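## Task

Scene 1: lift the carton marked H42 off the bench and set it down on the counter. Every other carton on the bench has to be left exactly as it was. Nothing may topple or finish tipped over, or the attempt fails. The carton has to rest on the counter by itself at the end; if the robot is still what keeps it there, the goal is not met.

## Robot and tools

ROBOT. A Hello Robot Stretch 4 with a single arm: an omni-wheel base, a lift running up a mast, an arm that telescopes forward, a three-joint wrist (yaw, pitch, roll) and a two-finger gripper. It stands about 1.6 m tall and the base rim is within 0.23 m of the base origin. Loose objects may occasionally be nudged by something other than the robot.

FRAMES. Base frame: origin on the floor below the base centre, x ahead, y to the left, z up. hand_pose is reported in this frame, for a point between the open fingertips; with all wrist joints at zero its axes line up with the base axes, and the printed value can be somewhat wrong. The odometry frame is where the base frame was when the scene began. Heading runs -3.142 to 3.142, positive leftward.

execute_actions. Argument "actions": a list holding one action or none (an empty list just reports state and pictures). An action contains "base", "joints" or both, optionally "pace" and "contact_limits"; alternatively it contains only "end_of_arm". Everything in one action starts at the same moment and may finish at different times.
- "base": exactly one relative move measured from the base's last reported position: {"translate_m": d} straight, metres, forward positive, -2 to 2; {"strafe_m": d} sideways, metres, left positive, -2 to 2; {"rotate_rad": d} in place, radians, counter-clockwise seen from above positive, -3.2 to 3.2. These are offsets, not poses.
- "joints": absolute targets keyed by name, each a single number: lift_m 0 to 1.2 (metres); arm_m 0 to 0.55 (metres of extension); wrist_yaw_rad -1.134 to 4.276 (0 ahead, positive left, 3.14 stowed; past 3.4 the arm may obstruct); wrist_pitch_rad -1.117 to 4.259 (0 level, 1.57 pointing down); wrist_roll_rad -1.117 to 4.259 (0 keeps fingers at equal height, positive turns the gripper clockwise viewed from behind); gripper_m -0.038 to 0.141 (fingertip gap in metres; below 0 the tips press together). Done tolerances: lift and arm ±0.004, yaw and roll ±0.02, pitch ±0.05, gripper ±0.004. A joint target outside its range is clipped and reported; any other bad value or unknown key rejects the whole call.
- "pace": "slow", "default", "fast" or "max" (base up to 0.1/0.3/0.4/0.6 m/s and 1/2/3/4 rad/s; with lift_m over 0.2 the base is slowed further, to 0.3 m/s and 1 rad/s at 1.2).
- "contact_limits": only {"arm_m": v}, v from 0 (gentlest) to 0.75 (firmest), default 0.5; how hard the arm may push before stopping.
- {"end_of_arm": "enable_torque"} revives wrist or gripper motors that shut off; they then hold in place.
- "cameras": list from head_camera, head_left_camera, head_right_camera, wrist_camera, all; omitted or null gives all, [] gives none.
No action runs past 15 s. Anything left out of an action may still be driving toward its earlier target without the status showing it. If a result reports a stop, later execute_actions, wait and finished_scene calls in that same reply are skipped.

wait: "seconds" 0 to 10; commands nothing and returns state and pictures. zoom_image: "camera" plus "region" [x0, y0, x1, y1] in pixels from the top-left, at most 504 by 504, on that camera's latest full image. finished_scene: "scene" 1 or 2; final, and it reports success.

RESULTS. base_status and joint_status: "done" (for the base, wheels turned the commanded amount even if slipping), "off_target" (settled short, may still push), "contact_stop_at_<key>" (hit something; that part may go slack), "limit_stop_at_<name>" (built-in limit, e.g. own_body or tilt), "time_out", "torque_fault" (wrist/gripper motor went limp; send enable_torque). After such stops the old target is dropped. on_its_own lists uncommanded events; its "held at" is the held target, not the actual position. lidar_m: 12 distances in metres, 30-degree sectors counter-clockwise from straight ahead (4th left, 7th behind, 10th right); "-" means nothing seen or closer than 0.25 m; it misses clear items and thin legs, and sees table tops. wrist_depth_mm: 7x7 grid, 100 to 2000 mm, "-" unknown. base_odometry is wheel-based; if turned_by_wheels and turned_by_imu differ by more than roughly 0.1 rad, expect a collision or slip. base_tilt in degrees (forward, right positive, with a fixed error up to about 1.5). motor_effort in percent with peak in brackets; wheel positive means turning right. Gripper position and "done" do not prove a grasp; a clear effort change at commanded gripper_m of 0 or more suggests a firm one.

CAMERAS. head_camera and the two fisheye head cameras look ahead and down from the mast (turn the base to look elsewhere); the fisheyes also show the base and arm. wrist_camera looks along the fingers, tips near the bottom of its image. Calibration is given per camera with small errors.

CAUTIONS. To unfold at start, lift_m 0.4 with wrist_yaw_rad 0 in one action. Grip by commanding a gap below the carton's width; tighter pulls it toward the wrist. Raise the lift if fingertips snag a surface. Do not turn or drive carrying over 1 kg with arm_m above 0.2, especially at fast paces, and avoid sustained pushes with the gripper high: the robot can tip, and past 6 degrees of lean it freezes. Tilting the gripper up while rolled can trigger own-body stops. Avoid dropping, sliding, slamming or knocking cartons; leave the others untouched, release the target upright and clear of the gripper before ending.

Each tool is called after ">>>" as name([rows], argument=value, ...), one row to a line, values as JSON.

## Session

>>> execute_actions(actions=[])

Scene clock: 0.00 s.
base_odometry: x=+0.000 y=+0.000 heading=+0.000 (m, m, rad; odometry frame)
turned_by_wheels: +0.000 (rad since the last result)
turned_by_imu: +0.000 (rad since the last result)
base_tilt: forward=+0.0 right=+0.4 (deg)
lidar_m: 2.55 0.87 0.65 0.60 0.67 1.71 1.64 1.94 1.45 0.76 0.80 1.11
base_status: not commanded
joint_positions: lift_m=+0.268 arm_m=+0.001 wrist_yaw_rad=+3.180 wrist_pitch_rad=-0.015 wrist_roll_rad=-0.007 gripper_m=+0.057
joint_status: not commanded
motor_effort: lift_m=+20 arm_m=+0 wrist_yaw_rad=-2 wrist_pitch_rad=-4 wrist_roll_rad=+0 gripper_m=-4 wheel_0=-1 wheel_1=+0 wheel_2=+0 (%)
hand_pose: x=-0.1196 y=+0.0762 z=+0.4508 quat_wxyz=(-0.019, +0.007, -0.003, +1.000) (m; base frame)
wrist_depth_mm: - 135 236 - - - - / - 113 135 - - - - / - 118 143 - - - - / 138 137 234 - - - - / 214 - - - - - - / 221 1499 196 1499 216 1430 1366 / 223 976 1098 - 1025 976 1008
pictures: head_camera, head_left_camera, head_right_camera, wrist_camera
Images, in order (width x height): head_camera 420x560, head_left_camera 420x672, head_right_camera 420x672, wrist_camera 616x392.

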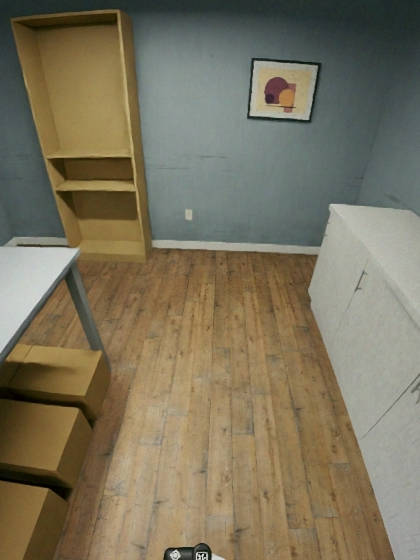

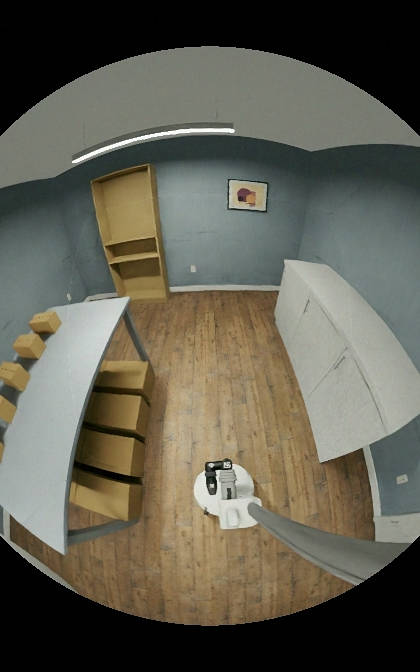

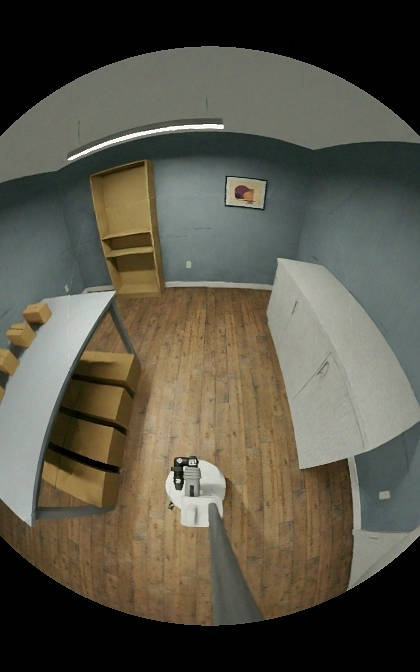

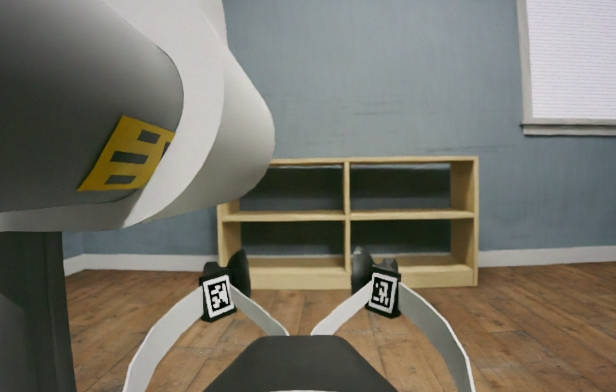

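>>> execute_actions([
  {"base":{"rotate_rad":1.57},"joints":{"lift_m":0.9}},
])

Scene clock: 9.83 s.
base_odometry: x=+0.000 y=+0.000 heading=+1.569 (m, m, rad; odometry frame)
turned_by_wheels: +1.569 (rad since the last result)
turned_by_imu: +1.602 (rad since the last result)
base_tilt: forward=-0.1 right=+0.4 (deg)
lidar_m: 0.62 0.64 1.71 1.65 1.92 1.43 0.76 0.80 1.11 2.50 0.90 0.63
base_status: done
joint_positions: lift_m=+0.900 arm_m=+0.001 wrist_yaw_rad=+3.180 wrist_pitch_rad=-0.015 wrist_roll_rad=-0.007 gripper_m=+0.057
joint_status: all done
motor_effort: lift_m=+23(25) arm_m=+0(0) wrist_yaw_rad=-1(0) wrist_pitch_rad=-5(5) wrist_roll_rad=+1(0) gripper_m=-4(2) wheel_0=-3(8) wheel_1=-2(11) wheel_2=-2(9) (%)
hand_pose: x=-0.1196 y=+0.0762 z=+1.0822 quat_wxyz=(-0.019, +0.007, -0.003, +1.000) (m; base frame)
wrist_depth_mm: - 134 236 1499 1464 1464 1430 / - 113 135 1464 1464 1464 1430 / - 118 142 1499 1499 1464 1430 / 138 137 234 1499 1499 1464 1464 / 214 1229 1255 1499 1464 1499 1464 / 221 931 196 1537 216 1464 1464 / 224 931 904 - 1499 1464 1499
pictures: head_camera, head_left_camera, head_right_camera, wrist_camera
camera_calibration (this result's frames):
wrist_camera: T_world_to_cam=[[-0.00998046, 0.999946, -0.00291422, -0.0800137], [0.0165397, -0.00274888, -0.999859, 1.13369], [-0.999813, -0.0100273, -0.0165114, 0.123776], [0, 0, 0, 1]] pos_world=[0.104203, 0.0843669, 1.13534]
Images, in order (width x height): head_camera 420x560, head_left_camera 420x672, head_right_camera 420x672, wrist_camera 616x392.

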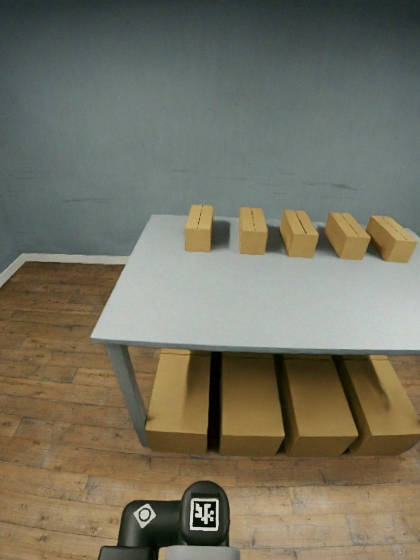

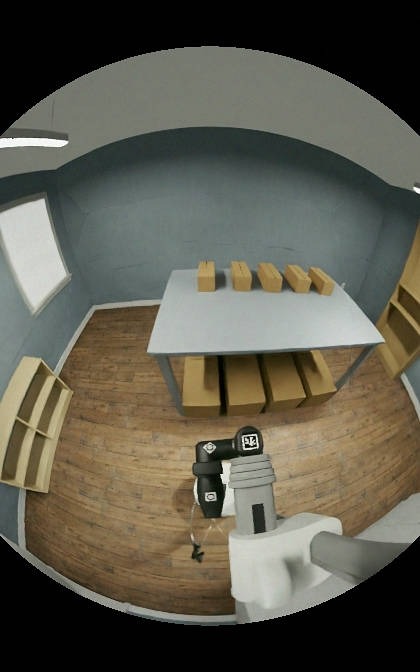

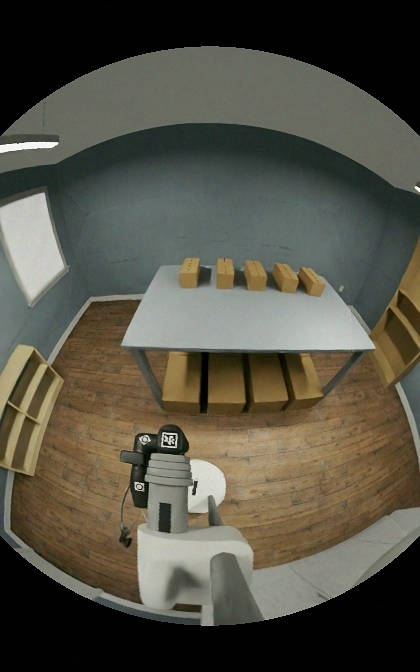

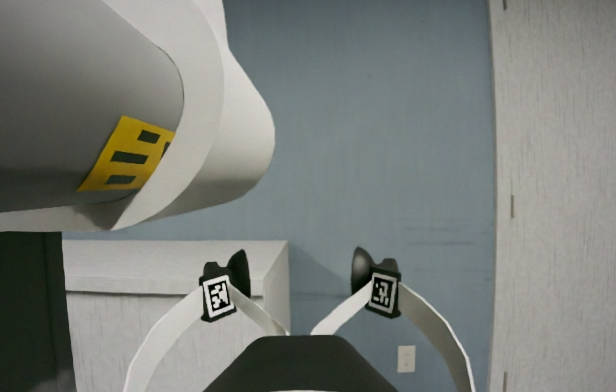

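>>> zoom_image(camera="head_camera", region=[170, 190, 420, 280])

Region (170, 190, 420, 280) of head_camera's 420x560 image, scaled by 2.016, with more detail than that image has; it fills the top 181 rows of this view, and the rest is white.

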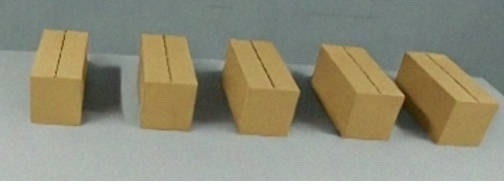

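>>> execute_actions([
  {"base":{"strafe_m":0.85},"pace":"fast"},
], cameras=["head_camera","head_right_camera"])

Scene clock: 39.57 s.
base_odometry: x=-0.850 y=+0.001 heading=+1.569 (m, m, rad; odometry frame)
turned_by_wheels: +0.000 (rad since the last result)
turned_by_imu: -0.002 (rad since the last result)
base_tilt: forward=+0.0 right=+0.4 (deg)
lidar_m: 2.38 1.12 0.81 0.79 0.85 1.42 1.35 1.28 1.18 3.33 0.90 0.80
base_status: done
joint_positions: lift_m=+0.900 arm_m=+0.001 wrist_yaw_rad=+3.180 wrist_pitch_rad=-0.015 wrist_roll_rad=-0.007 gripper_m=+0.057
joint_status: not commanded
motor_effort: lift_m=+22(23) arm_m=+0(0) wrist_yaw_rad=-3(1) wrist_pitch_rad=-5(5) wrist_roll_rad=-1(0) gripper_m=+0(4) wheel_0=-2(13) wheel_1=+0(11) wheel_2=+0(0) (%)
hand_pose: x=-0.1196 y=+0.0762 z=+1.0823 quat_wxyz=(-0.019, +0.007, -0.003, +1.000) (m; base frame)
wrist_depth_mm: - 135 236 1430 1430 1430 1430 / - 113 135 1464 1464 1430 1430 / - 118 143 1464 1464 1430 1430 / 138 137 233 1464 1464 1464 1464 / 213 1537 1537 1464 1464 1464 1464 / 220 1537 196 1499 216 1464 1464 / 224 1537 1537 - 1464 1464 1464
pictures: head_camera, head_right_camera
Images, in order (width x height): head_camera 420x560, head_right_camera 420x672.

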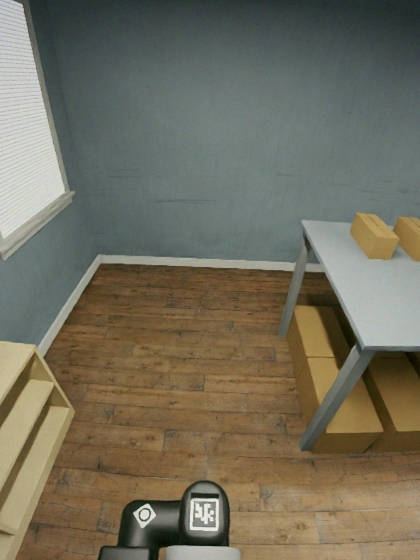

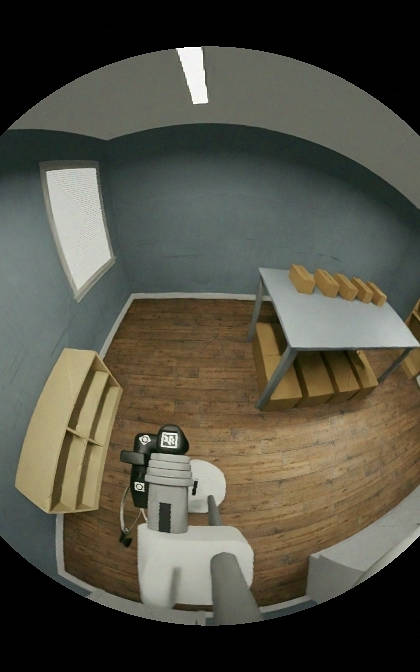

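>>> execute_actions([
  {"base":{"translate_m":1.85},"pace":"fast"},
], cameras=[])

>>> execute_actions([
  {"base":{"rotate_rad":-2.0},"pace":"fast"},
], cameras=["head_camera","head_right_camera"])

Scene clock: 53.33 s.
base_odometry: x=-0.848 y=+1.851 heading=+1.570 (m, m, rad; odometry frame)
turned_by_wheels: +0.000 (rad since the last result)
turned_by_imu: -0.010 (rad since the last result)
base_tilt: forward=+0.1 right=+0.4 (deg)
lidar_m: 0.51 0.55 0.76 1.11 1.18 1.27 3.25 0.72 0.59 1.25 0.74 0.54
base_status: done
joint_positions: lift_m=+0.900 arm_m=+0.001 wrist_yaw_rad=+3.180 wrist_pitch_rad=-0.015 wrist_roll_rad=-0.007 gripper_m=+0.057
joint_status: not commanded
motor_effort: lift_m=+23(22) arm_m=+0(0) wrist_yaw_rad=+0(1) wrist_pitch_rad=-5(4) wrist_roll_rad=+0(2) gripper_m=-4(3) wheel_0=+3(8) wheel_1=+2(9) wheel_2=+0(12) (%)
hand_pose: x=-0.1196 y=+0.0762 z=+1.0823 quat_wxyz=(-0.019, +0.007, -0.003, +1.000) (m; base frame)
wrist_depth_mm: - 135 236 - - - 1618 / - 113 135 - - - 1661 / - 118 143 - - - 1661 / 138 137 233 - - - 1661 / 213 1308 - - - - 1661 / 221 - 196 - 215 1708 1430 / 223 - - - - 1618 1118
pictures: none
No camera images: the call's "cameras" was empty. Leave "cameras" out to get every camera's image.

Scene clock: 55.67 s.
base_odometry: x=-0.848 y=+1.851 heading=-0.429 (m, m, rad; odometry frame)
turned_by_wheels: -1.999 (rad since the last result)
turned_by_imu: -2.044 (rad since the last result)
base_tilt: forward=+0.0 right=+0.4 (deg)
lidar_m: 0.59 1.50 0.70 0.54 0.52 0.56 0.86 1.12 1.22 1.26 2.80 0.67
base_status: done
joint_positions: lift_m=+0.900 arm_m=+0.001 wrist_yaw_rad=+3.180 wrist_pitch_rad=-0.015 wrist_roll_rad=-0.007 gripper_m=+0.057
joint_status: not commanded
motor_effort: lift_m=+22(22) arm_m=+0(0) wrist_yaw_rad=+1(1) wrist_pitch_rad=-5(5) wrist_roll_rad=-1(2) gripper_m=-4(3) wheel_0=+5(8) wheel_1=+4(9) wheel_2=+1(7) (%)
hand_pose: x=-0.1196 y=+0.0762 z=+1.0823 quat_wxyz=(-0.019, +0.007, -0.003, +1.000) (m; base frame)
wrist_depth_mm: - 135 236 1255 809 585 484 / - 113 135 1281 820 591 488 / - 118 143 1205 831 603 488 / 138 137 234 1308 831 609 492 / 213 1160 1255 1308 759 609 492 / 221 1160 196 1229 216 609 500 / 223 1160 1255 - 809 569 496
pictures: head_camera, head_right_camera
Images, in order (width x height): head_camera 420x560, head_right_camera 420x672.

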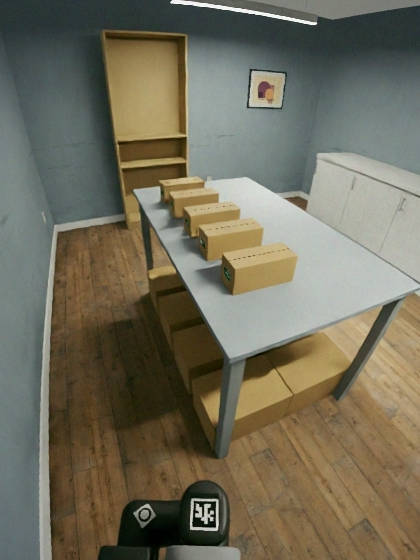

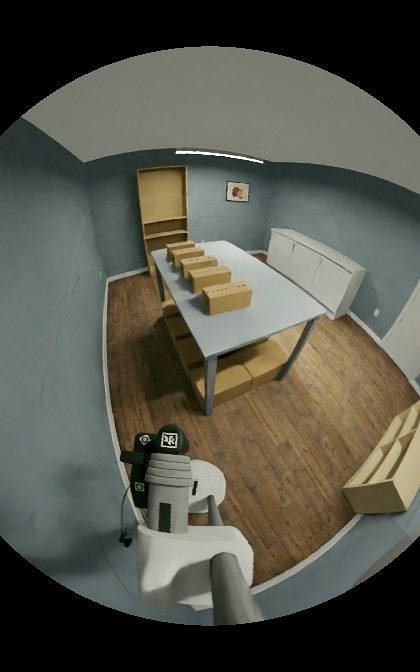

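>>> zoom_image(camera="head_camera", region=[150, 170, 310, 300])

Region (150, 170, 310, 300) of head_camera's 420x560 image, scaled by 3.150, with more detail than that image has; it fills the top 410 rows of this view, and the rest is white.

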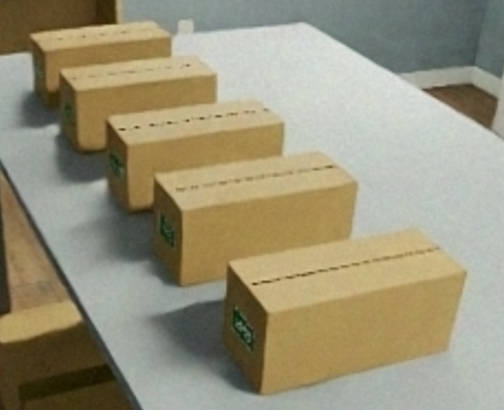

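>>> execute_actions([
  {"base":{"rotate_rad":0.454},"pace":"fast"},
], cameras=[])

>>> execute_actions([
  {"base":{"strafe_m":0.13},"pace":"fast"},
], cameras=[])

>>> execute_actions([
  {"base":{"translate_m":1.15},"pace":"fast"},
], cameras=[])

>>> execute_actions([
  {"base":{"rotate_rad":-1.54},"pace":"fast"},
], cameras=["head_camera","head_left_camera"])

Scene clock: 72.77 s.
base_odometry: x=-0.848 y=+1.851 heading=+0.024 (m, m, rad; odometry frame)
turned_by_wheels: +0.453 (rad since the last result)
turned_by_imu: +0.462 (rad since the last result)
base_tilt: forward=+0.0 right=+0.5 (deg)
lidar_m: 1.30 0.74 0.53 0.52 0.54 0.78 1.12 1.18 1.29 3.21 0.69 0.59
base_status: done
joint_positions: lift_m=+0.900 arm_m=+0.001 wrist_yaw_rad=+3.180 wrist_pitch_rad=-0.015 wrist_roll_rad=-0.007 gripper_m=+0.057
joint_status: not commanded
motor_effort: lift_m=+22(22) arm_m=+0(0) wrist_yaw_rad=+0(1) wrist_pitch_rad=-5(5) wrist_roll_rad=-1(0) gripper_m=-2(4) wheel_0=-3(6) wheel_1=-2(6) wheel_2=-4(6) (%)
hand_pose: x=-0.1196 y=+0.0762 z=+1.0823 quat_wxyz=(-0.019, +0.007, -0.003, +1.000) (m; base frame)
wrist_depth_mm: - 135 236 1255 1205 1025 699 / - 113 135 1255 1229 1042 691 / - 118 143 1281 1255 1078 707 / 138 137 233 1255 1229 1060 715 / 213 1308 1281 1281 1255 1060 715 / 220 1336 196 1281 215 1060 707 / 224 1336 1308 - 1281 931 699
pictures: none
No camera images: the call's "cameras" was empty. Leave "cameras" out to get every camera's image.

Scene clock: 74.23 s.
base_odometry: x=-0.851 y=+1.981 heading=+0.024 (m, m, rad; odometry frame)
turned_by_wheels: +0.000 (rad since the last result)
turned_by_imu: -0.001 (rad since the last result)
base_tilt: forward=-0.1 right=+0.4 (deg)
lidar_m: 1.41 0.56 0.40 0.38 0.41 0.59 1.11 1.19 1.39 3.29 0.71 0.67
base_status: done
joint_positions: lift_m=+0.900 arm_m=+0.001 wrist_yaw_rad=+3.180 wrist_pitch_rad=-0.015 wrist_roll_rad=-0.007 gripper_m=+0.057
joint_status: not commanded
motor_effort: lift_m=+22(22) arm_m=-1(0) wrist_yaw_rad=+2(0) wrist_pitch_rad=-5(5) wrist_roll_rad=-1(1) gripper_m=-5(1) wheel_0=-1(12) wheel_1=-1(12) wheel_2=+0(3) (%)
hand_pose: x=-0.1196 y=+0.0762 z=+1.0823 quat_wxyz=(-0.019, +0.007, -0.003, +1.000) (m; base frame)
wrist_depth_mm: - 135 236 1229 1229 715 496 / - 113 135 1255 1229 732 504 / - 118 143 1255 1255 750 496 / 138 137 234 1255 1255 759 504 / 214 1281 1281 1281 1255 759 504 / 220 1336 196 1281 216 750 517 / 224 1336 1336 - 1255 654 512
pictures: none
No camera images: the call's "cameras" was empty. Leave "cameras" out to get every camera's image.

Scene clock: 78.67 s.
base_odometry: x=+0.299 y=+2.009 heading=+0.024 (m, m, rad; odometry frame)
turned_by_wheels: +0.000 (rad since the last result)
turned_by_imu: -0.006 (rad since the last result)
base_tilt: forward=+0.1 right=+0.5 (deg)
lidar_m: 1.30 0.51 0.37 0.35 0.39 0.54 1.66 0.63 0.46 0.44 0.48 0.68
base_status: done
joint_positions: lift_m=+0.900 arm_m=+0.001 wrist_yaw_rad=+3.180 wrist_pitch_rad=-0.015 wrist_roll_rad=-0.007 gripper_m=+0.057
joint_status: not commanded
motor_effort: lift_m=+22(22) arm_m=+0(0) wrist_yaw_rad=-2(1) wrist_pitch_rad=-4(5) wrist_roll_rad=-1(1) gripper_m=-3(5) wheel_0=+1(9) wheel_1=+1(7) wheel_2=+1(12) (%)
hand_pose: x=-0.1196 y=+0.0762 z=+1.0823 quat_wxyz=(-0.019, +0.007, -0.003, +1.000) (m; base frame)
wrist_depth_mm: - 134 236 - 1499 640 439 / - 113 135 - 1537 654 449 / - 118 143 - 1576 668 442 / 138 137 234 - 1618 668 445 / 213 - - - 1160 676 445 / 220 - 196 - 215 668 459 / 224 - - - 1336 574 452
pictures: none
No camera images: the call's "cameras" was empty. Leave "cameras" out to get every camera's image.

Scene clock: 80.73 s.
base_odometry: x=+0.299 y=+2.009 heading=-1.515 (m, m, rad; odometry frame)
turned_by_wheels: -1.539 (rad since the last result)
turned_by_imu: -1.573 (rad since the last result)
base_tilt: forward=+0.0 right=+0.4 (deg)
lidar_m: 0.45 0.48 0.72 1.18 0.50 0.37 0.36 0.38 0.56 1.80 0.63 0.46
base_status: done
joint_positions: lift_m=+0.900 arm_m=+0.001 wrist_yaw_rad=+3.180 wrist_pitch_rad=-0.015 wrist_roll_rad=-0.007 gripper_m=+0.057
joint_status: not commanded
motor_effort: lift_m=+22(22) arm_m=+0(0) wrist_yaw_rad=-2(0) wrist_pitch_rad=-5(5) wrist_roll_rad=+1(0) gripper_m=-2(4) wheel_0=+4(8) wheel_1=+2(8) wheel_2=+1(11) (%)
hand_pose: x=-0.1196 y=+0.0762 z=+1.0823 quat_wxyz=(-0.019, +0.007, -0.003, +1.000) (m; base frame)
wrist_depth_mm: - 135 236 466 455 449 439 / - 113 135 469 459 449 442 / - 118 143 469 459 452 442 / 138 137 234 473 462 455 445 / 213 496 480 477 462 459 452 / 221 500 196 480 216 459 452 / 223 500 492 - 473 459 455
pictures: head_camera, head_left_camera
Images, in order (width x height): head_camera 420x560, head_left_camera 420x672.

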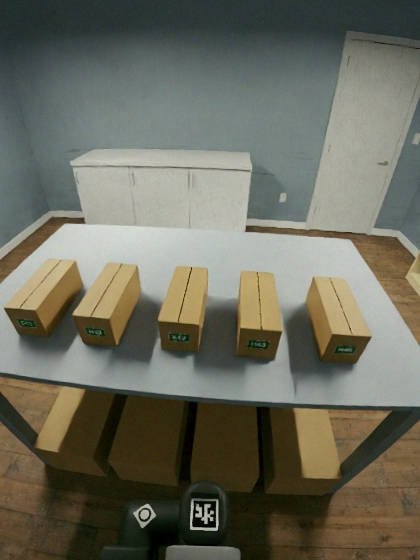

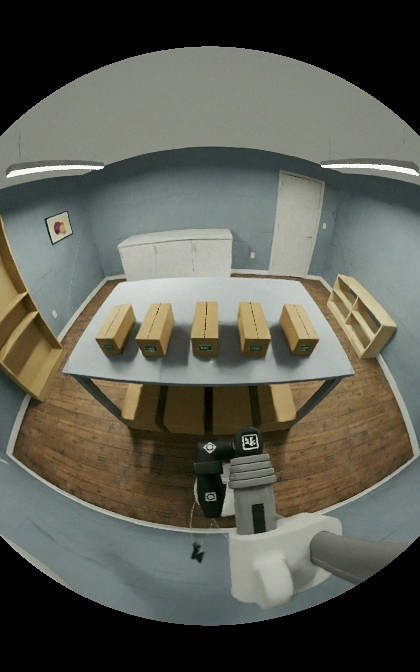

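>>> zoom_image(camera="head_camera", region=[0, 300, 210, 370])

>>> zoom_image(camera="head_camera", region=[150, 300, 380, 380])

Region (0, 300, 210, 370) of head_camera's 420x560 image, scaled by 2.400, with more detail than that image has.

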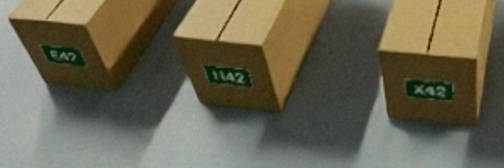

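Region (150, 300, 380, 380) of head_camera's 420x560 image, scaled by 2.191, with more detail than that image has; it fills the top 175 rows of this view, and the rest is white.

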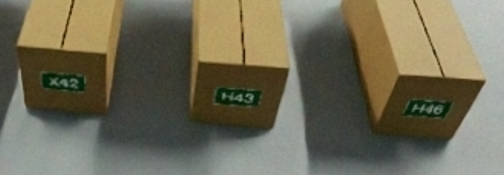

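>>> execute_actions([
  {"base":{"strafe_m":0.25},"joints":{"lift_m":0.95,"wrist_yaw_rad":0,"wrist_pitch_rad":0.5,"gripper_m":0.141}},
])

Scene clock: 101.10 s.
base_odometry: x=+0.548 y=+2.023 heading=-1.515 (m, m, rad; odometry frame)
turned_by_wheels: +0.000 (rad since the last result)
turned_by_imu: -0.001 (rad since the last result)
base_tilt: forward=+0.0 right=+0.5 (deg)
lidar_m: 0.46 0.50 0.73 1.15 0.45 0.36 0.35 0.36 0.54 1.74 0.64 0.48
base_status: done
joint_positions: lift_m=+0.950 arm_m=+0.001 wrist_yaw_rad=+0.000 wrist_pitch_rad=+0.502 wrist_roll_rad=-0.007 gripper_m=+0.141
joint_status: all done
motor_effort: lift_m=+23(24) arm_m=+0(1) wrist_yaw_rad=-1(6) wrist_pitch_rad=-2(3) wrist_roll_rad=-2(3) gripper_m=+0(2) wheel_0=-2(10) wheel_1=+1(14) wheel_2=+0(0) (%)
hand_pose: x=+0.4250 y=-0.0873 z=+0.9893 quat_wxyz=(+0.969, -0.003, +0.248, +0.001) (m; base frame)
wrist_depth_mm: - - - - - - - / 492 469 512 759 407 521 424 / 469 382 459 539 375 508 373 / 427 413 418 415 404 433 394 / 353 353 353 355 353 347 347 / 384 315 317 307 312 304 309 / 1255 946 991 - 976 946 946
pictures: head_camera, head_left_camera, head_right_camera, wrist_camera
camera_calibration (this result's frames):
wrist_camera: T_world_to_cam=[[-0.0260643, -0.999593, 0.0116089, -0.0934827], [-0.507829, 0.00323703, -0.861452, 1.11777], [0.861063, -0.0283485, -0.507707, 0.358562], [0, 0, 0, 1]] pos_world=[0.256455, -0.0868982, 1.14603]
Images, in order (width x height): head_camera 420x560, head_left_camera 420x672, head_right_camera 420x672, wrist_camera 616x392.

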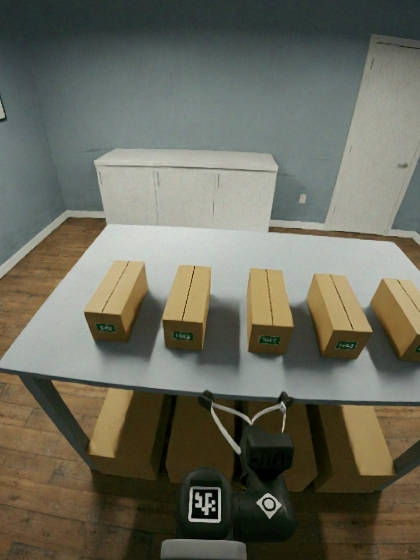

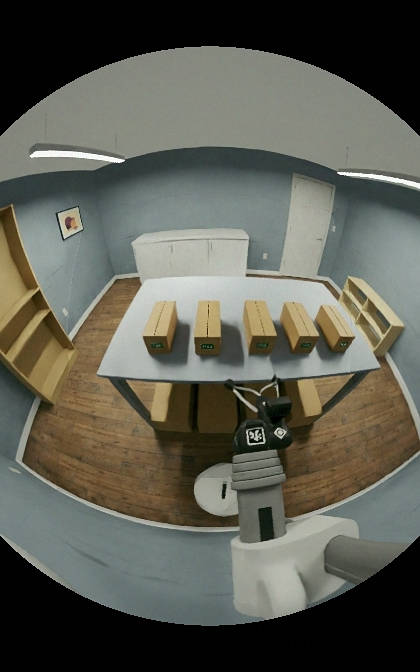

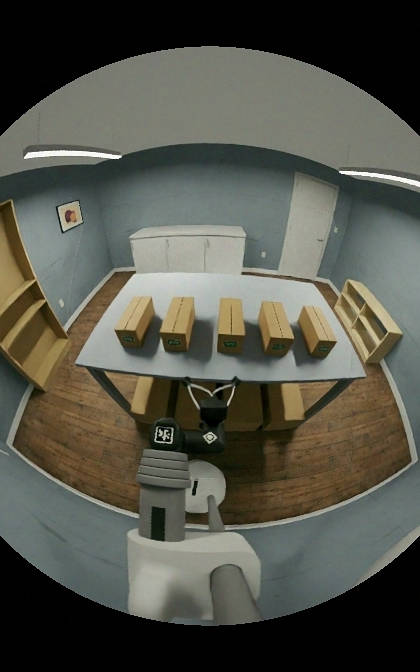

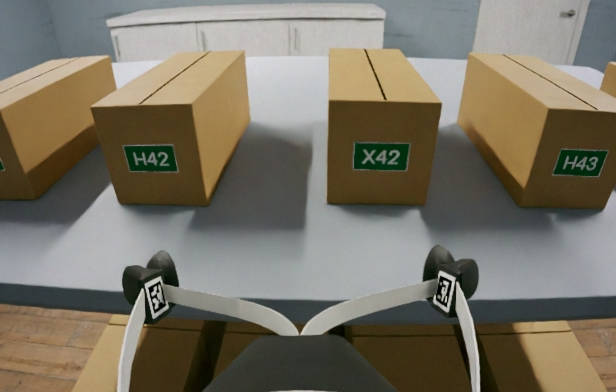

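>>> execute_actions([
  {"base":{"strafe_m":0.153},"joints":{"lift_m":0.83,"wrist_pitch_rad":0}},
], cameras=["head_camera","wrist_camera"])

Scene clock: 110.37 s.
base_odometry: x=+0.701 y=+2.031 heading=-1.515 (m, m, rad; odometry frame)
turned_by_wheels: +0.000 (rad since the last result)
turned_by_imu: -0.001 (rad since the last result)
base_tilt: forward=+0.0 right=+0.4 (deg)
lidar_m: 0.47 0.50 1.81 1.13 0.47 0.35 0.33 0.36 0.53 1.69 0.65 0.49
base_status: done
joint_positions: lift_m=+0.830 arm_m=+0.001 wrist_yaw_rad=+0.000 wrist_pitch_rad=+0.003 wrist_roll_rad=-0.007 gripper_m=+0.141
joint_status: all done
motor_effort: lift_m=+17(20) arm_m=+0(0) wrist_yaw_rad=+0(3) wrist_pitch_rad=-6(10) wrist_roll_rad=+0(1) gripper_m=-3(1) wheel_0=-2(11) wheel_1=+2(11) wheel_2=+0(1) (%)
hand_pose: x=+0.4605 y=-0.0874 z=+1.0077 quat_wxyz=(+1.000, -0.003, +0.001, +0.000) (m; base frame)
wrist_depth_mm: - - - - - - - / - - - - - - - / - - - - - - - / - - - 508 - 445 554 / 397 392 564 379 634 377 373 / 397 351 355 377 351 359 375 / 300 287 309 - 300 278 -
pictures: head_camera, wrist_camera
camera_calibration (this result's frames):
wrist_camera: T_world_to_cam=[[-0.0286533, -0.999586, -0.00241339, -0.0775091], [-0.0338305, 0.00338275, -0.999422, 1.07242], [0.999017, -0.0285551, -0.0339135, -0.203644], [0, 0, 0, 1]] pos_world=[0.237504, -0.0869199, 1.06471]
Images, in order (width x height): head_camera 420x560, wrist_camera 616x392.

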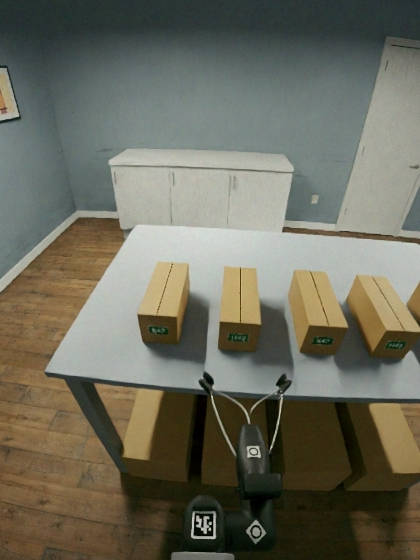

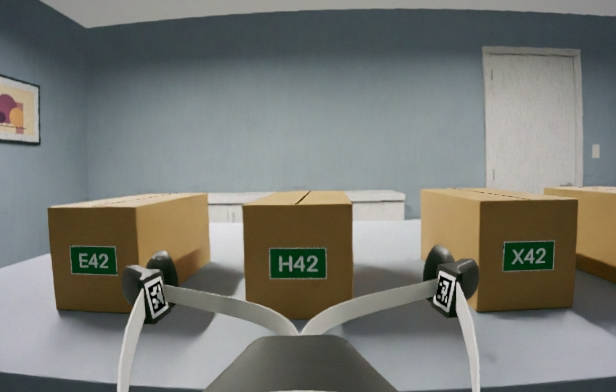

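>>> execute_actions([
  {"joints":{"lift_m":0.812}},
], cameras=[])

>>> execute_actions([
  {"joints":{"arm_m":0.2}},
], cameras=["head_camera","wrist_camera"])

Scene clock: 119.23 s.
base_odometry: x=+0.701 y=+2.031 heading=-1.515 (m, m, rad; odometry frame)
turned_by_wheels: +0.000 (rad since the last result)
turned_by_imu: -0.001 (rad since the last result)
base_tilt: forward=+0.1 right=+0.5 (deg)
lidar_m: 0.46 0.51 1.81 1.10 0.47 0.34 0.33 0.35 0.53 1.70 0.64 0.49
base_status: not commanded
joint_positions: lift_m=+0.812 arm_m=+0.001 wrist_yaw_rad=+0.000 wrist_pitch_rad=+0.003 wrist_roll_rad=-0.007 gripper_m=+0.141
joint_status: all done
motor_effort: lift_m=+17(16) arm_m=+0(0) wrist_yaw_rad=-4(1) wrist_pitch_rad=-6(6) wrist_roll_rad=+1(1) gripper_m=-1(1) wheel_0=-2(2) wheel_1=+2(2) wheel_2=+0(0) (%)
hand_pose: x=+0.4605 y=-0.0874 z=+0.9897 quat_wxyz=(+1.000, -0.003, +0.001, +0.000) (m; base frame)
wrist_depth_mm: - - - - - - - / - - - - - - - / - - - - - - - / - 439 647 377 - 397 370 / 399 392 525 377 609 377 373 / 359 309 314 366 307 315 334 / 262 255 272 - 263 245 -
pictures: none
No camera images: the call's "cameras" was empty. Leave "cameras" out to get every camera's image.

Scene clock: 120.93 s.
base_odometry: x=+0.701 y=+2.031 heading=-1.515 (m, m, rad; odometry frame)
turned_by_wheels: +0.000 (rad since the last result)
turned_by_imu: +0.000 (rad since the last result)
base_tilt: forward=+0.0 right=+0.3 (deg)
lidar_m: 0.48 0.50 1.79 1.14 0.45 0.34 0.33 0.37 0.53 1.70 0.64 0.49
base_status: not commanded
joint_positions: lift_m=+0.812 arm_m=+0.199 wrist_yaw_rad=+0.000 wrist_pitch_rad=+0.002 wrist_roll_rad=-0.007 gripper_m=+0.141
joint_status: all done
motor_effort: lift_m=+17(17) arm_m=+8(6) wrist_yaw_rad=-3(1) wrist_pitch_rad=-5(6) wrist_roll_rad=+0(2) gripper_m=-1(2) wheel_0=-2(1) wheel_1=+2(2) wheel_2=+0(0) (%)
hand_pose: x=+0.6580 y=-0.0874 z=+0.9898 quat_wxyz=(+1.000, -0.003, +0.001, +0.000) (m; base frame)
wrist_depth_mm: - - - - - - - / - - - - - - - / - - - - - - - / 279 421 200 188 - 433 290 / 249 334 190 187 186 364 272 / 246 291 190 188 189 309 270 / 243 250 194 - 233 243 -
pictures: head_camera, wrist_camera
camera_calibration (this result's frames):
wrist_camera: T_world_to_cam=[[-0.0286822, -0.999586, -0.00242523, -0.07187], [-0.033415, 0.00338367, -0.999436, 1.06099], [0.99903, -0.0285849, -0.0334982, -0.402014], [0, 0, 0, 1]] pos_world=[0.435016, -0.0869218, 1.04675]
Images, in order (width x height): head_camera 420x560, wrist_camera 616x392.

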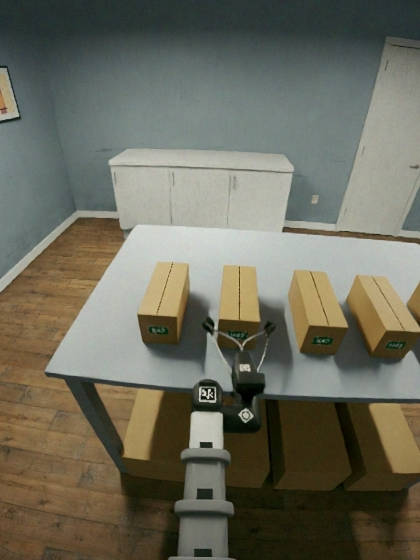

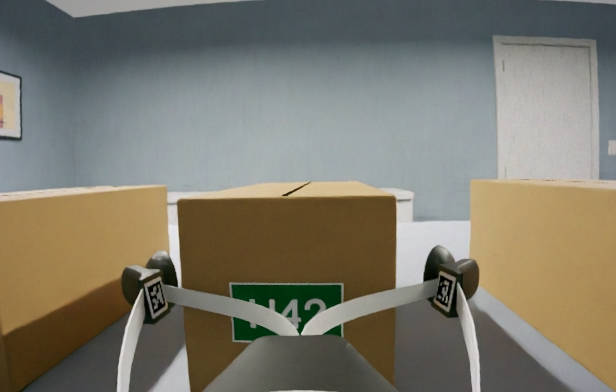

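>>> execute_actions([
  {"joints":{"arm_m":0.25}},
], cameras=["wrist_camera"])

>>> execute_actions([
  {"joints":{"gripper_m":0.0}},
], cameras=["head_camera","wrist_camera"])

Scene clock: 128.77 s.
base_odometry: x=+0.701 y=+2.031 heading=-1.515 (m, m, rad; odometry frame)
turned_by_wheels: +0.000 (rad since the last result)
turned_by_imu: -0.001 (rad since the last result)
base_tilt: forward=+0.0 right=+0.4 (deg)
lidar_m: 0.45 0.51 1.81 1.13 0.46 0.36 0.33 0.35 0.52 1.69 0.65 0.48
base_status: not commanded
joint_positions: lift_m=+0.812 arm_m=+0.249 wrist_yaw_rad=+0.000 wrist_pitch_rad=+0.002 wrist_roll_rad=-0.007 gripper_m=+0.141
joint_status: all done
motor_effort: lift_m=+17(17) arm_m=+8(5) wrist_yaw_rad=-2(2) wrist_pitch_rad=-5(5) wrist_roll_rad=+0(0) gripper_m=+0(1) wheel_0=-2(2) wheel_1=+2(1) wheel_2=+0(0) (%)
hand_pose: x=+0.7081 y=-0.0874 z=+0.9898 quat_wxyz=(+1.000, -0.003, +0.001, +0.000) (m; base frame)
wrist_depth_mm: - - - - - - - / - - - - - - - / - - - - - - - / 276 - 195 187 - - 296 / 245 330 190 187 222 373 277 / 243 289 191 187 194 310 276 / 241 250 194 - 233 243 -
pictures: wrist_camera
camera_calibration (this result's frames):
wrist_camera: T_world_to_cam=[[-0.0287021, -0.999585, -0.00242535, -0.0704274], [-0.0334148, 0.00338446, -0.999436, 1.06266], [0.999029, -0.0286048, -0.0334981, -0.451968], [0, 0, 0, 1]] pos_world=[0.485017, -0.0869231, 1.04675]
Images, in order (width x height): wrist_camera 616x392.

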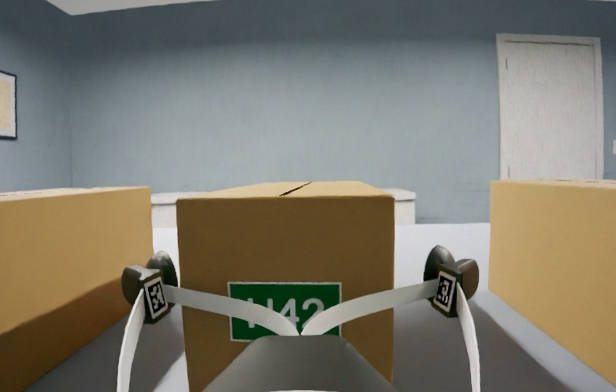

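Scene clock: 131.13 s.
base_odometry: x=+0.701 y=+2.031 heading=-1.515 (m, m, rad; odometry frame)
turned_by_wheels: +0.000 (rad since the last result)
turned_by_imu: -0.001 (rad since the last result)
base_tilt: forward=+0.0 right=+0.4 (deg)
lidar_m: 0.48 0.50 1.82 1.13 0.48 0.35 0.33 0.36 0.53 1.70 0.65 0.49
base_status: not commanded
joint_positions: lift_m=+0.812 arm_m=+0.249 wrist_yaw_rad=+0.000 wrist_pitch_rad=+0.002 wrist_roll_rad=-0.007 gripper_m=+0.001
joint_status: all done
motor_effort: lift_m=+17(17) arm_m=+8(7) wrist_yaw_rad=-2(2) wrist_pitch_rad=-4(6) wrist_roll_rad=-1(1) gripper_m=-34(36) wheel_0=-2(1) wheel_1=+2(2) wheel_2=+0(0) (%)
hand_pose: x=+0.7081 y=-0.0874 z=+0.9898 quat_wxyz=(+1.000, -0.003, +0.001, +0.000) (m; base frame)
wrist_depth_mm: - - - - - - - / - - - - - - - / - - - - - - - / 276 - 181 166 163 - 296 / 246 351 163 163 163 455 277 / 230 170 165 164 164 169 267 / 131 262 166 - 167 250 -
pictures: head_camera, wrist_camera
camera_calibration (this result's frames):
wrist_camera: T_world_to_cam=[[-0.028703, -0.999585, -0.00242516, -0.0704271], [-0.0334148, 0.0033843, -0.999436, 1.06266], [0.999029, -0.0286057, -0.0334981, -0.45197], [0, 0, 0, 1]] pos_world=[0.485018, -0.0869232, 1.04675]
Images, in order (width x height): head_camera 420x560, wrist_camera 616x392.

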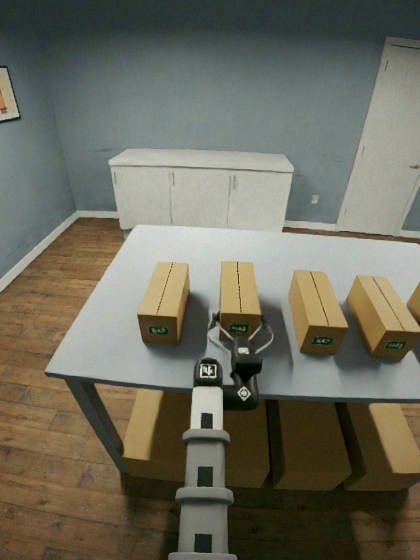

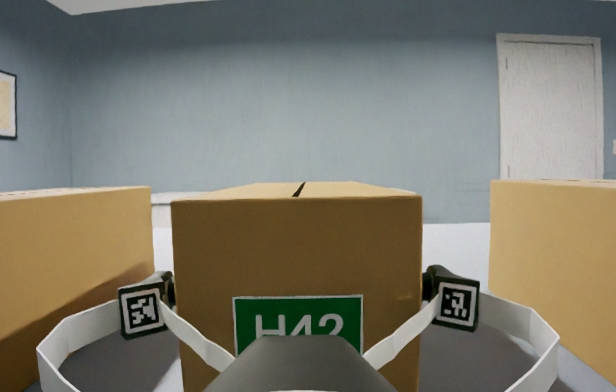

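>>> execute_actions([
  {"joints":{"lift_m":0.86,"gripper_m":-0.02},"pace":"slow"},
], cameras=["head_camera","wrist_camera"])

Scene clock: 135.93 s.
base_odometry: x=+0.701 y=+2.031 heading=-1.515 (m, m, rad; odometry frame)
turned_by_wheels: +0.000 (rad since the last result)
turned_by_imu: -0.001 (rad since the last result)
base_tilt: forward=+0.0 right=+0.4 (deg)
lidar_m: 0.47 0.49 1.81 1.12 0.48 0.34 0.33 0.36 0.52 1.69 0.64 0.48
base_status: not commanded
joint_positions: lift_m=+0.860 arm_m=+0.249 wrist_yaw_rad=+0.000 wrist_pitch_rad=+0.003 wrist_roll_rad=-0.007 gripper_m=-0.019
joint_status: all done
motor_effort: lift_m=+24(24) arm_m=+8(8) wrist_yaw_rad=-2(0) wrist_pitch_rad=-6(7) wrist_roll_rad=+0(1) gripper_m=-36(37) wheel_0=-2(2) wheel_1=+1(2) wheel_2=+0(0) (%)
hand_pose: x=+0.7081 y=-0.0874 z=+1.0371 quat_wxyz=(+1.000, -0.003, +0.001, +0.000) (m; base frame)
wrist_depth_mm: - - - - - - - / - - - - - - - / - - - - - - - / - - 174 160 159 - - / 283 353 160 159 160 621 290 / 230 165 161 160 160 166 259 / 141 320 161 - 161 330 -
pictures: head_camera, wrist_camera
camera_calibration (this result's frames):
wrist_camera: T_world_to_cam=[[-0.0287038, -0.999585, -0.00241406, -0.0703232], [-0.0338062, 0.00338444, -0.999423, 1.11023], [0.999016, -0.0286056, -0.0338893, -0.44997], [0, 0, 0, 1]] pos_world=[0.485041, -0.0869232, 1.09417]
Images, in order (width x height): head_camera 420x560, wrist_camera 616x392.

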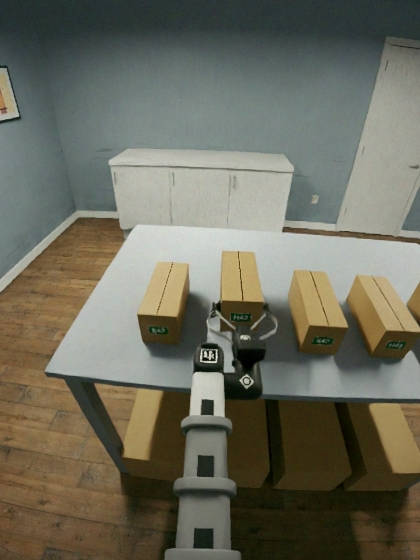

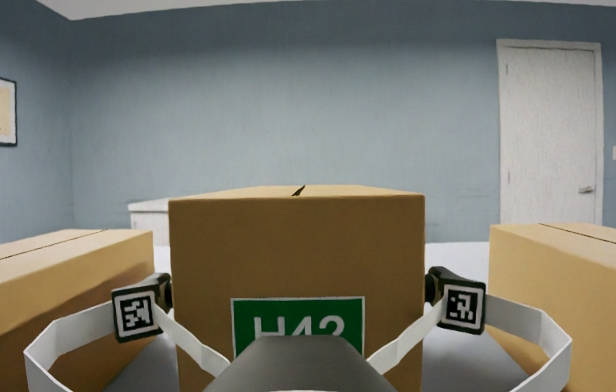

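>>> execute_actions([
  {"joints":{"lift_m":1.0}},
], cameras=[])

>>> execute_actions([
  {"joints":{"arm_m":0.0},"base":{"strafe_m":-1.55}},
], cameras=["head_camera","head_left_camera","wrist_camera"])

Scene clock: 146.77 s.
base_odometry: x=+0.701 y=+2.031 heading=-1.515 (m, m, rad; odometry frame)
turned_by_wheels: +0.000 (rad since the last result)
turned_by_imu: -0.001 (rad since the last result)
base_tilt: forward=+0.0 right=+0.4 (deg)
lidar_m: 0.47 0.49 1.82 1.12 0.46 0.35 0.33 0.36 0.53 1.69 0.65 0.49
base_status: not commanded
joint_positions: lift_m=+1.000 arm_m=+0.249 wrist_yaw_rad=+0.000 wrist_pitch_rad=+0.003 wrist_roll_rad=-0.007 gripper_m=-0.019
joint_status: all done
motor_effort: lift_m=+23(24) arm_m=+7(8) wrist_yaw_rad=-1(2) wrist_pitch_rad=-6(7) wrist_roll_rad=+1(2) gripper_m=-36(38) wheel_0=-2(2) wheel_1=+1(1) wheel_2=+0(0) (%)
hand_pose: x=+0.7081 y=-0.0874 z=+1.1772 quat_wxyz=(+1.000, -0.003, +0.001, +0.000) (m; base frame)
wrist_depth_mm: - - - - - - - / - - - - - - - / - - - - - - - / - - 174 160 159 - - / - - 160 160 159 - - / - 165 160 160 160 166 842 / 141 404 161 - 161 559 -
pictures: none
No camera images: the call's "cameras" was empty. Leave "cameras" out to get every camera's image.

Scene clock: 153.27 s.
base_odometry: x=-0.847 y=+1.945 heading=-1.515 (m, m, rad; odometry frame)
turned_by_wheels: +0.000 (rad since the last result)
turned_by_imu: +0.001 (rad since the last result)
base_tilt: forward=-0.1 right=+0.5 (deg)
lidar_m: 0.42 0.69 0.64 1.37 0.58 0.44 0.42 0.44 0.65 1.11 1.19 0.53
base_status: done
joint_positions: lift_m=+1.000 arm_m=+0.002 wrist_yaw_rad=+0.000 wrist_pitch_rad=+0.003 wrist_roll_rad=-0.007 gripper_m=-0.019
joint_status: all done
joint sent to its limit — the command would take arm_m past its lower limit, so that joint was sent only as far as its limit.
motor_effort: lift_m=+23(23) arm_m=-8(7) wrist_yaw_rad=-1(3) wrist_pitch_rad=-7(8) wrist_roll_rad=+1(1) gripper_m=-38(38) wheel_0=+2(8) wheel_1=+0(9) wheel_2=+0(1) (%)
hand_pose: x=+0.4618 y=-0.0874 z=+1.1771 quat_wxyz=(+1.000, -0.003, +0.002, +0.000) (m; base frame)
wrist_depth_mm: - - - - - - 1618 / - - - - - - 1661 / - - - - - - 1708 / - - 174 160 159 - 1661 / - - 160 159 160 - 1708 / 878 165 161 160 160 166 1537 / 141 - 162 - 161 1808 -
pictures: head_camera, head_left_camera, wrist_camera
camera_calibration (this result's frames):
wrist_camera: T_world_to_cam=[[-0.0287763, -0.999583, -0.00240165, -0.0770563], [-0.0342361, 0.00338683, -0.999408, 1.24192], [0.998999, -0.028677, -0.0343193, -0.198679], [0, 0, 0, 1]] pos_world=[0.238782, -0.0869279, 1.23418]
Images, in order (width x height): head_camera 420x560, head_left_camera 420x672, wrist_camera 616x392.

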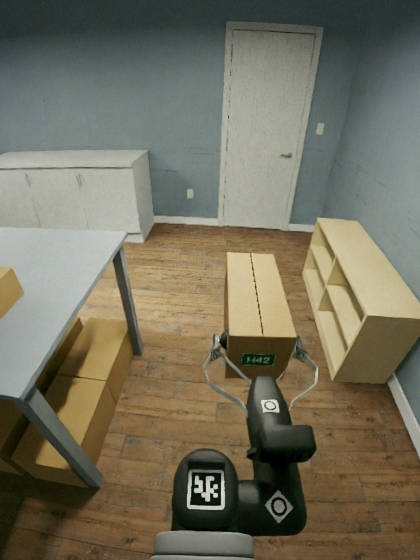

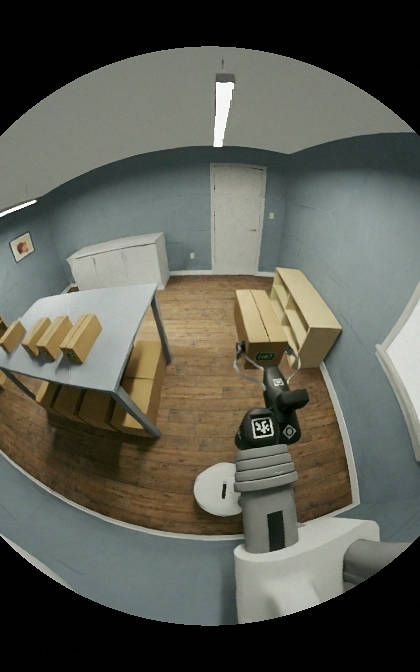

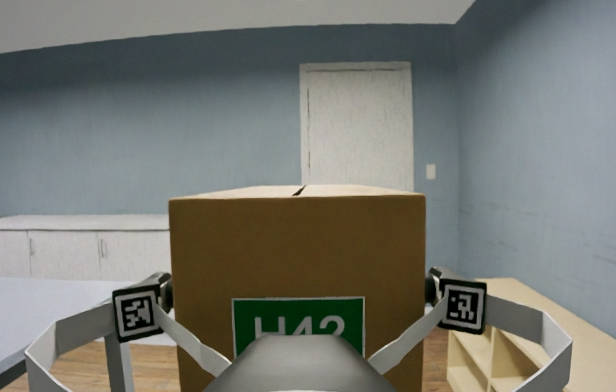

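>>> execute_actions([
  {"base":{"translate_m":1.75},"pace":"fast"},
], cameras=["head_camera","head_left_camera"])

Scene clock: 167.07 s.
base_odometry: x=-0.749 y=+0.198 heading=-1.515 (m, m, rad; odometry frame)
turned_by_wheels: +0.000 (rad since the last result)
turned_by_imu: -0.010 (rad since the last result)
base_tilt: forward=-0.1 right=+0.5 (deg)
lidar_m: 0.42 1.27 1.43 1.48 0.62 0.62 2.18 1.71 0.87 0.86 0.93 0.53
base_status: done
joint_positions: lift_m=+1.000 arm_m=+0.002 wrist_yaw_rad=+0.000 wrist_pitch_rad=+0.003 wrist_roll_rad=-0.007 gripper_m=-0.019
joint_status: not commanded
motor_effort: lift_m=+23(23) arm_m=-8(8) wrist_yaw_rad=-2(0) wrist_pitch_rad=-7(7) wrist_roll_rad=-1(1) gripper_m=-37(38) wheel_0=+2(7) wheel_1=+3(6) wheel_2=-1(10) (%)
hand_pose: x=+0.4618 y=-0.0874 z=+1.1771 quat_wxyz=(+1.000, -0.003, +0.002, +0.000) (m; base frame)
wrist_depth_mm: 1336 1336 1336 1308 1308 1281 1281 / 1366 1366 1336 1308 1308 1281 1281 / 1397 1366 1366 1308 1308 1308 1281 / 1397 1366 174 160 159 1308 1308 / 1397 1397 160 159 159 1336 1336 / 1160 165 160 160 160 166 1336 / 141 1430 161 - 161 1366 -
pictures: head_camera, head_left_camera
Images, in order (width x height): head_camera 420x560, head_left_camera 420x672.

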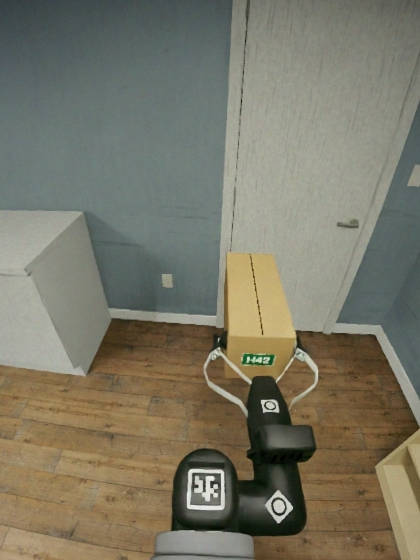

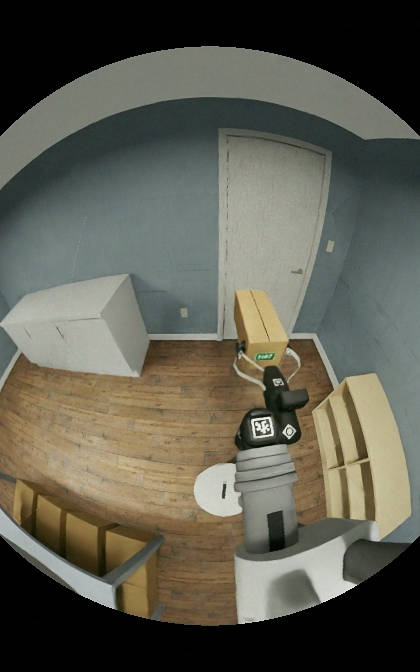

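>>> execute_actions([
  {"base":{"translate_m":0.35},"pace":"fast"},
], cameras=[])

>>> execute_actions([
  {"base":{"strafe_m":1.2},"pace":"fast"},
], cameras=["head_camera","head_left_camera"])

Scene clock: 178.17 s.
base_odometry: x=-0.729 y=-0.151 heading=-1.514 (m, m, rad; odometry frame)
turned_by_wheels: +0.000 (rad since the last result)
turned_by_imu: -0.002 (rad since the last result)
base_tilt: forward=+0.0 right=+0.5 (deg)
lidar_m: 0.41 1.13 1.01 3.30 1.09 0.89 2.54 1.21 0.91 0.88 1.34 0.54
base_status: done
joint_positions: lift_m=+1.000 arm_m=+0.002 wrist_yaw_rad=+0.000 wrist_pitch_rad=+0.003 wrist_roll_rad=-0.007 gripper_m=-0.019
joint_status: not commanded
motor_effort: lift_m=+23(23) arm_m=-7(8) wrist_yaw_rad=+0(0) wrist_pitch_rad=-8(7) wrist_roll_rad=+0(0) gripper_m=-36(39) wheel_0=+3(9) wheel_1=+2(7) wheel_2=-1(10) (%)
hand_pose: x=+0.4617 y=-0.0874 z=+1.1771 quat_wxyz=(+1.000, -0.003, +0.002, +0.000) (m; base frame)
wrist_depth_mm: 1008 991 976 946 946 931 946 / 1025 1008 1008 960 960 946 946 / 1025 1008 1008 991 960 960 960 / 1025 1025 174 160 159 976 960 / 1042 1042 160 159 159 976 960 / 1042 165 160 160 160 166 960 / 141 1060 162 - 161 991 -
pictures: none
No camera images: the call's "cameras" was empty. Leave "cameras" out to get every camera's image.

Scene clock: 182.83 s.
base_odometry: x=+0.469 y=-0.084 heading=-1.515 (m, m, rad; odometry frame)
turned_by_wheels: +0.000 (rad since the last result)
turned_by_imu: -0.001 (rad since the last result)
base_tilt: forward=+0.0 right=+0.4 (deg)
lidar_m: 0.41 0.68 0.99 2.27 1.00 0.74 0.72 0.77 2.15 2.09 1.74 0.52
base_status: done
joint_positions: lift_m=+1.000 arm_m=+0.002 wrist_yaw_rad=+0.000 wrist_pitch_rad=+0.003 wrist_roll_rad=-0.007 gripper_m=-0.019
joint_status: not commanded
motor_effort: lift_m=+23(23) arm_m=-8(7) wrist_yaw_rad=+0(0) wrist_pitch_rad=-8(8) wrist_roll_rad=+0(1) gripper_m=-39(39) wheel_0=+0(13) wheel_1=-1(14) wheel_2=+0(2) (%)
hand_pose: x=+0.4617 y=-0.0874 z=+1.1771 quat_wxyz=(+1.000, -0.003, +0.002, +0.000) (m; base frame)
wrist_depth_mm: 1060 1060 1042 1060 1025 1008 1008 / 1060 1060 1042 1042 1042 1025 1025 / 1098 1060 1078 1060 1025 1042 1025 / 1098 1078 174 160 159 1042 1025 / 1118 1078 160 160 159 1060 1025 / 891 165 160 160 160 167 1060 / 141 627 161 - 161 640 -
pictures: head_camera, head_left_camera
Images, in order (width x height): head_camera 420x560, head_left_camera 420x672.

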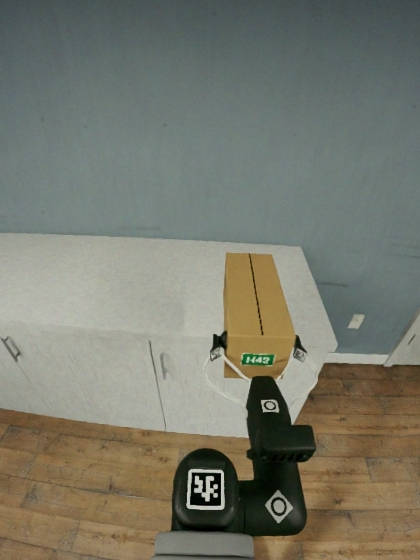

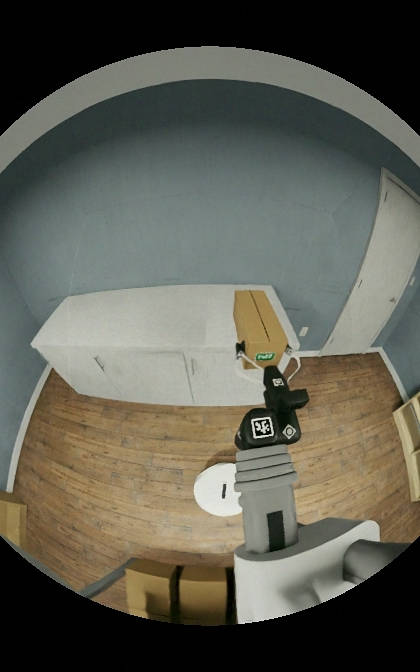

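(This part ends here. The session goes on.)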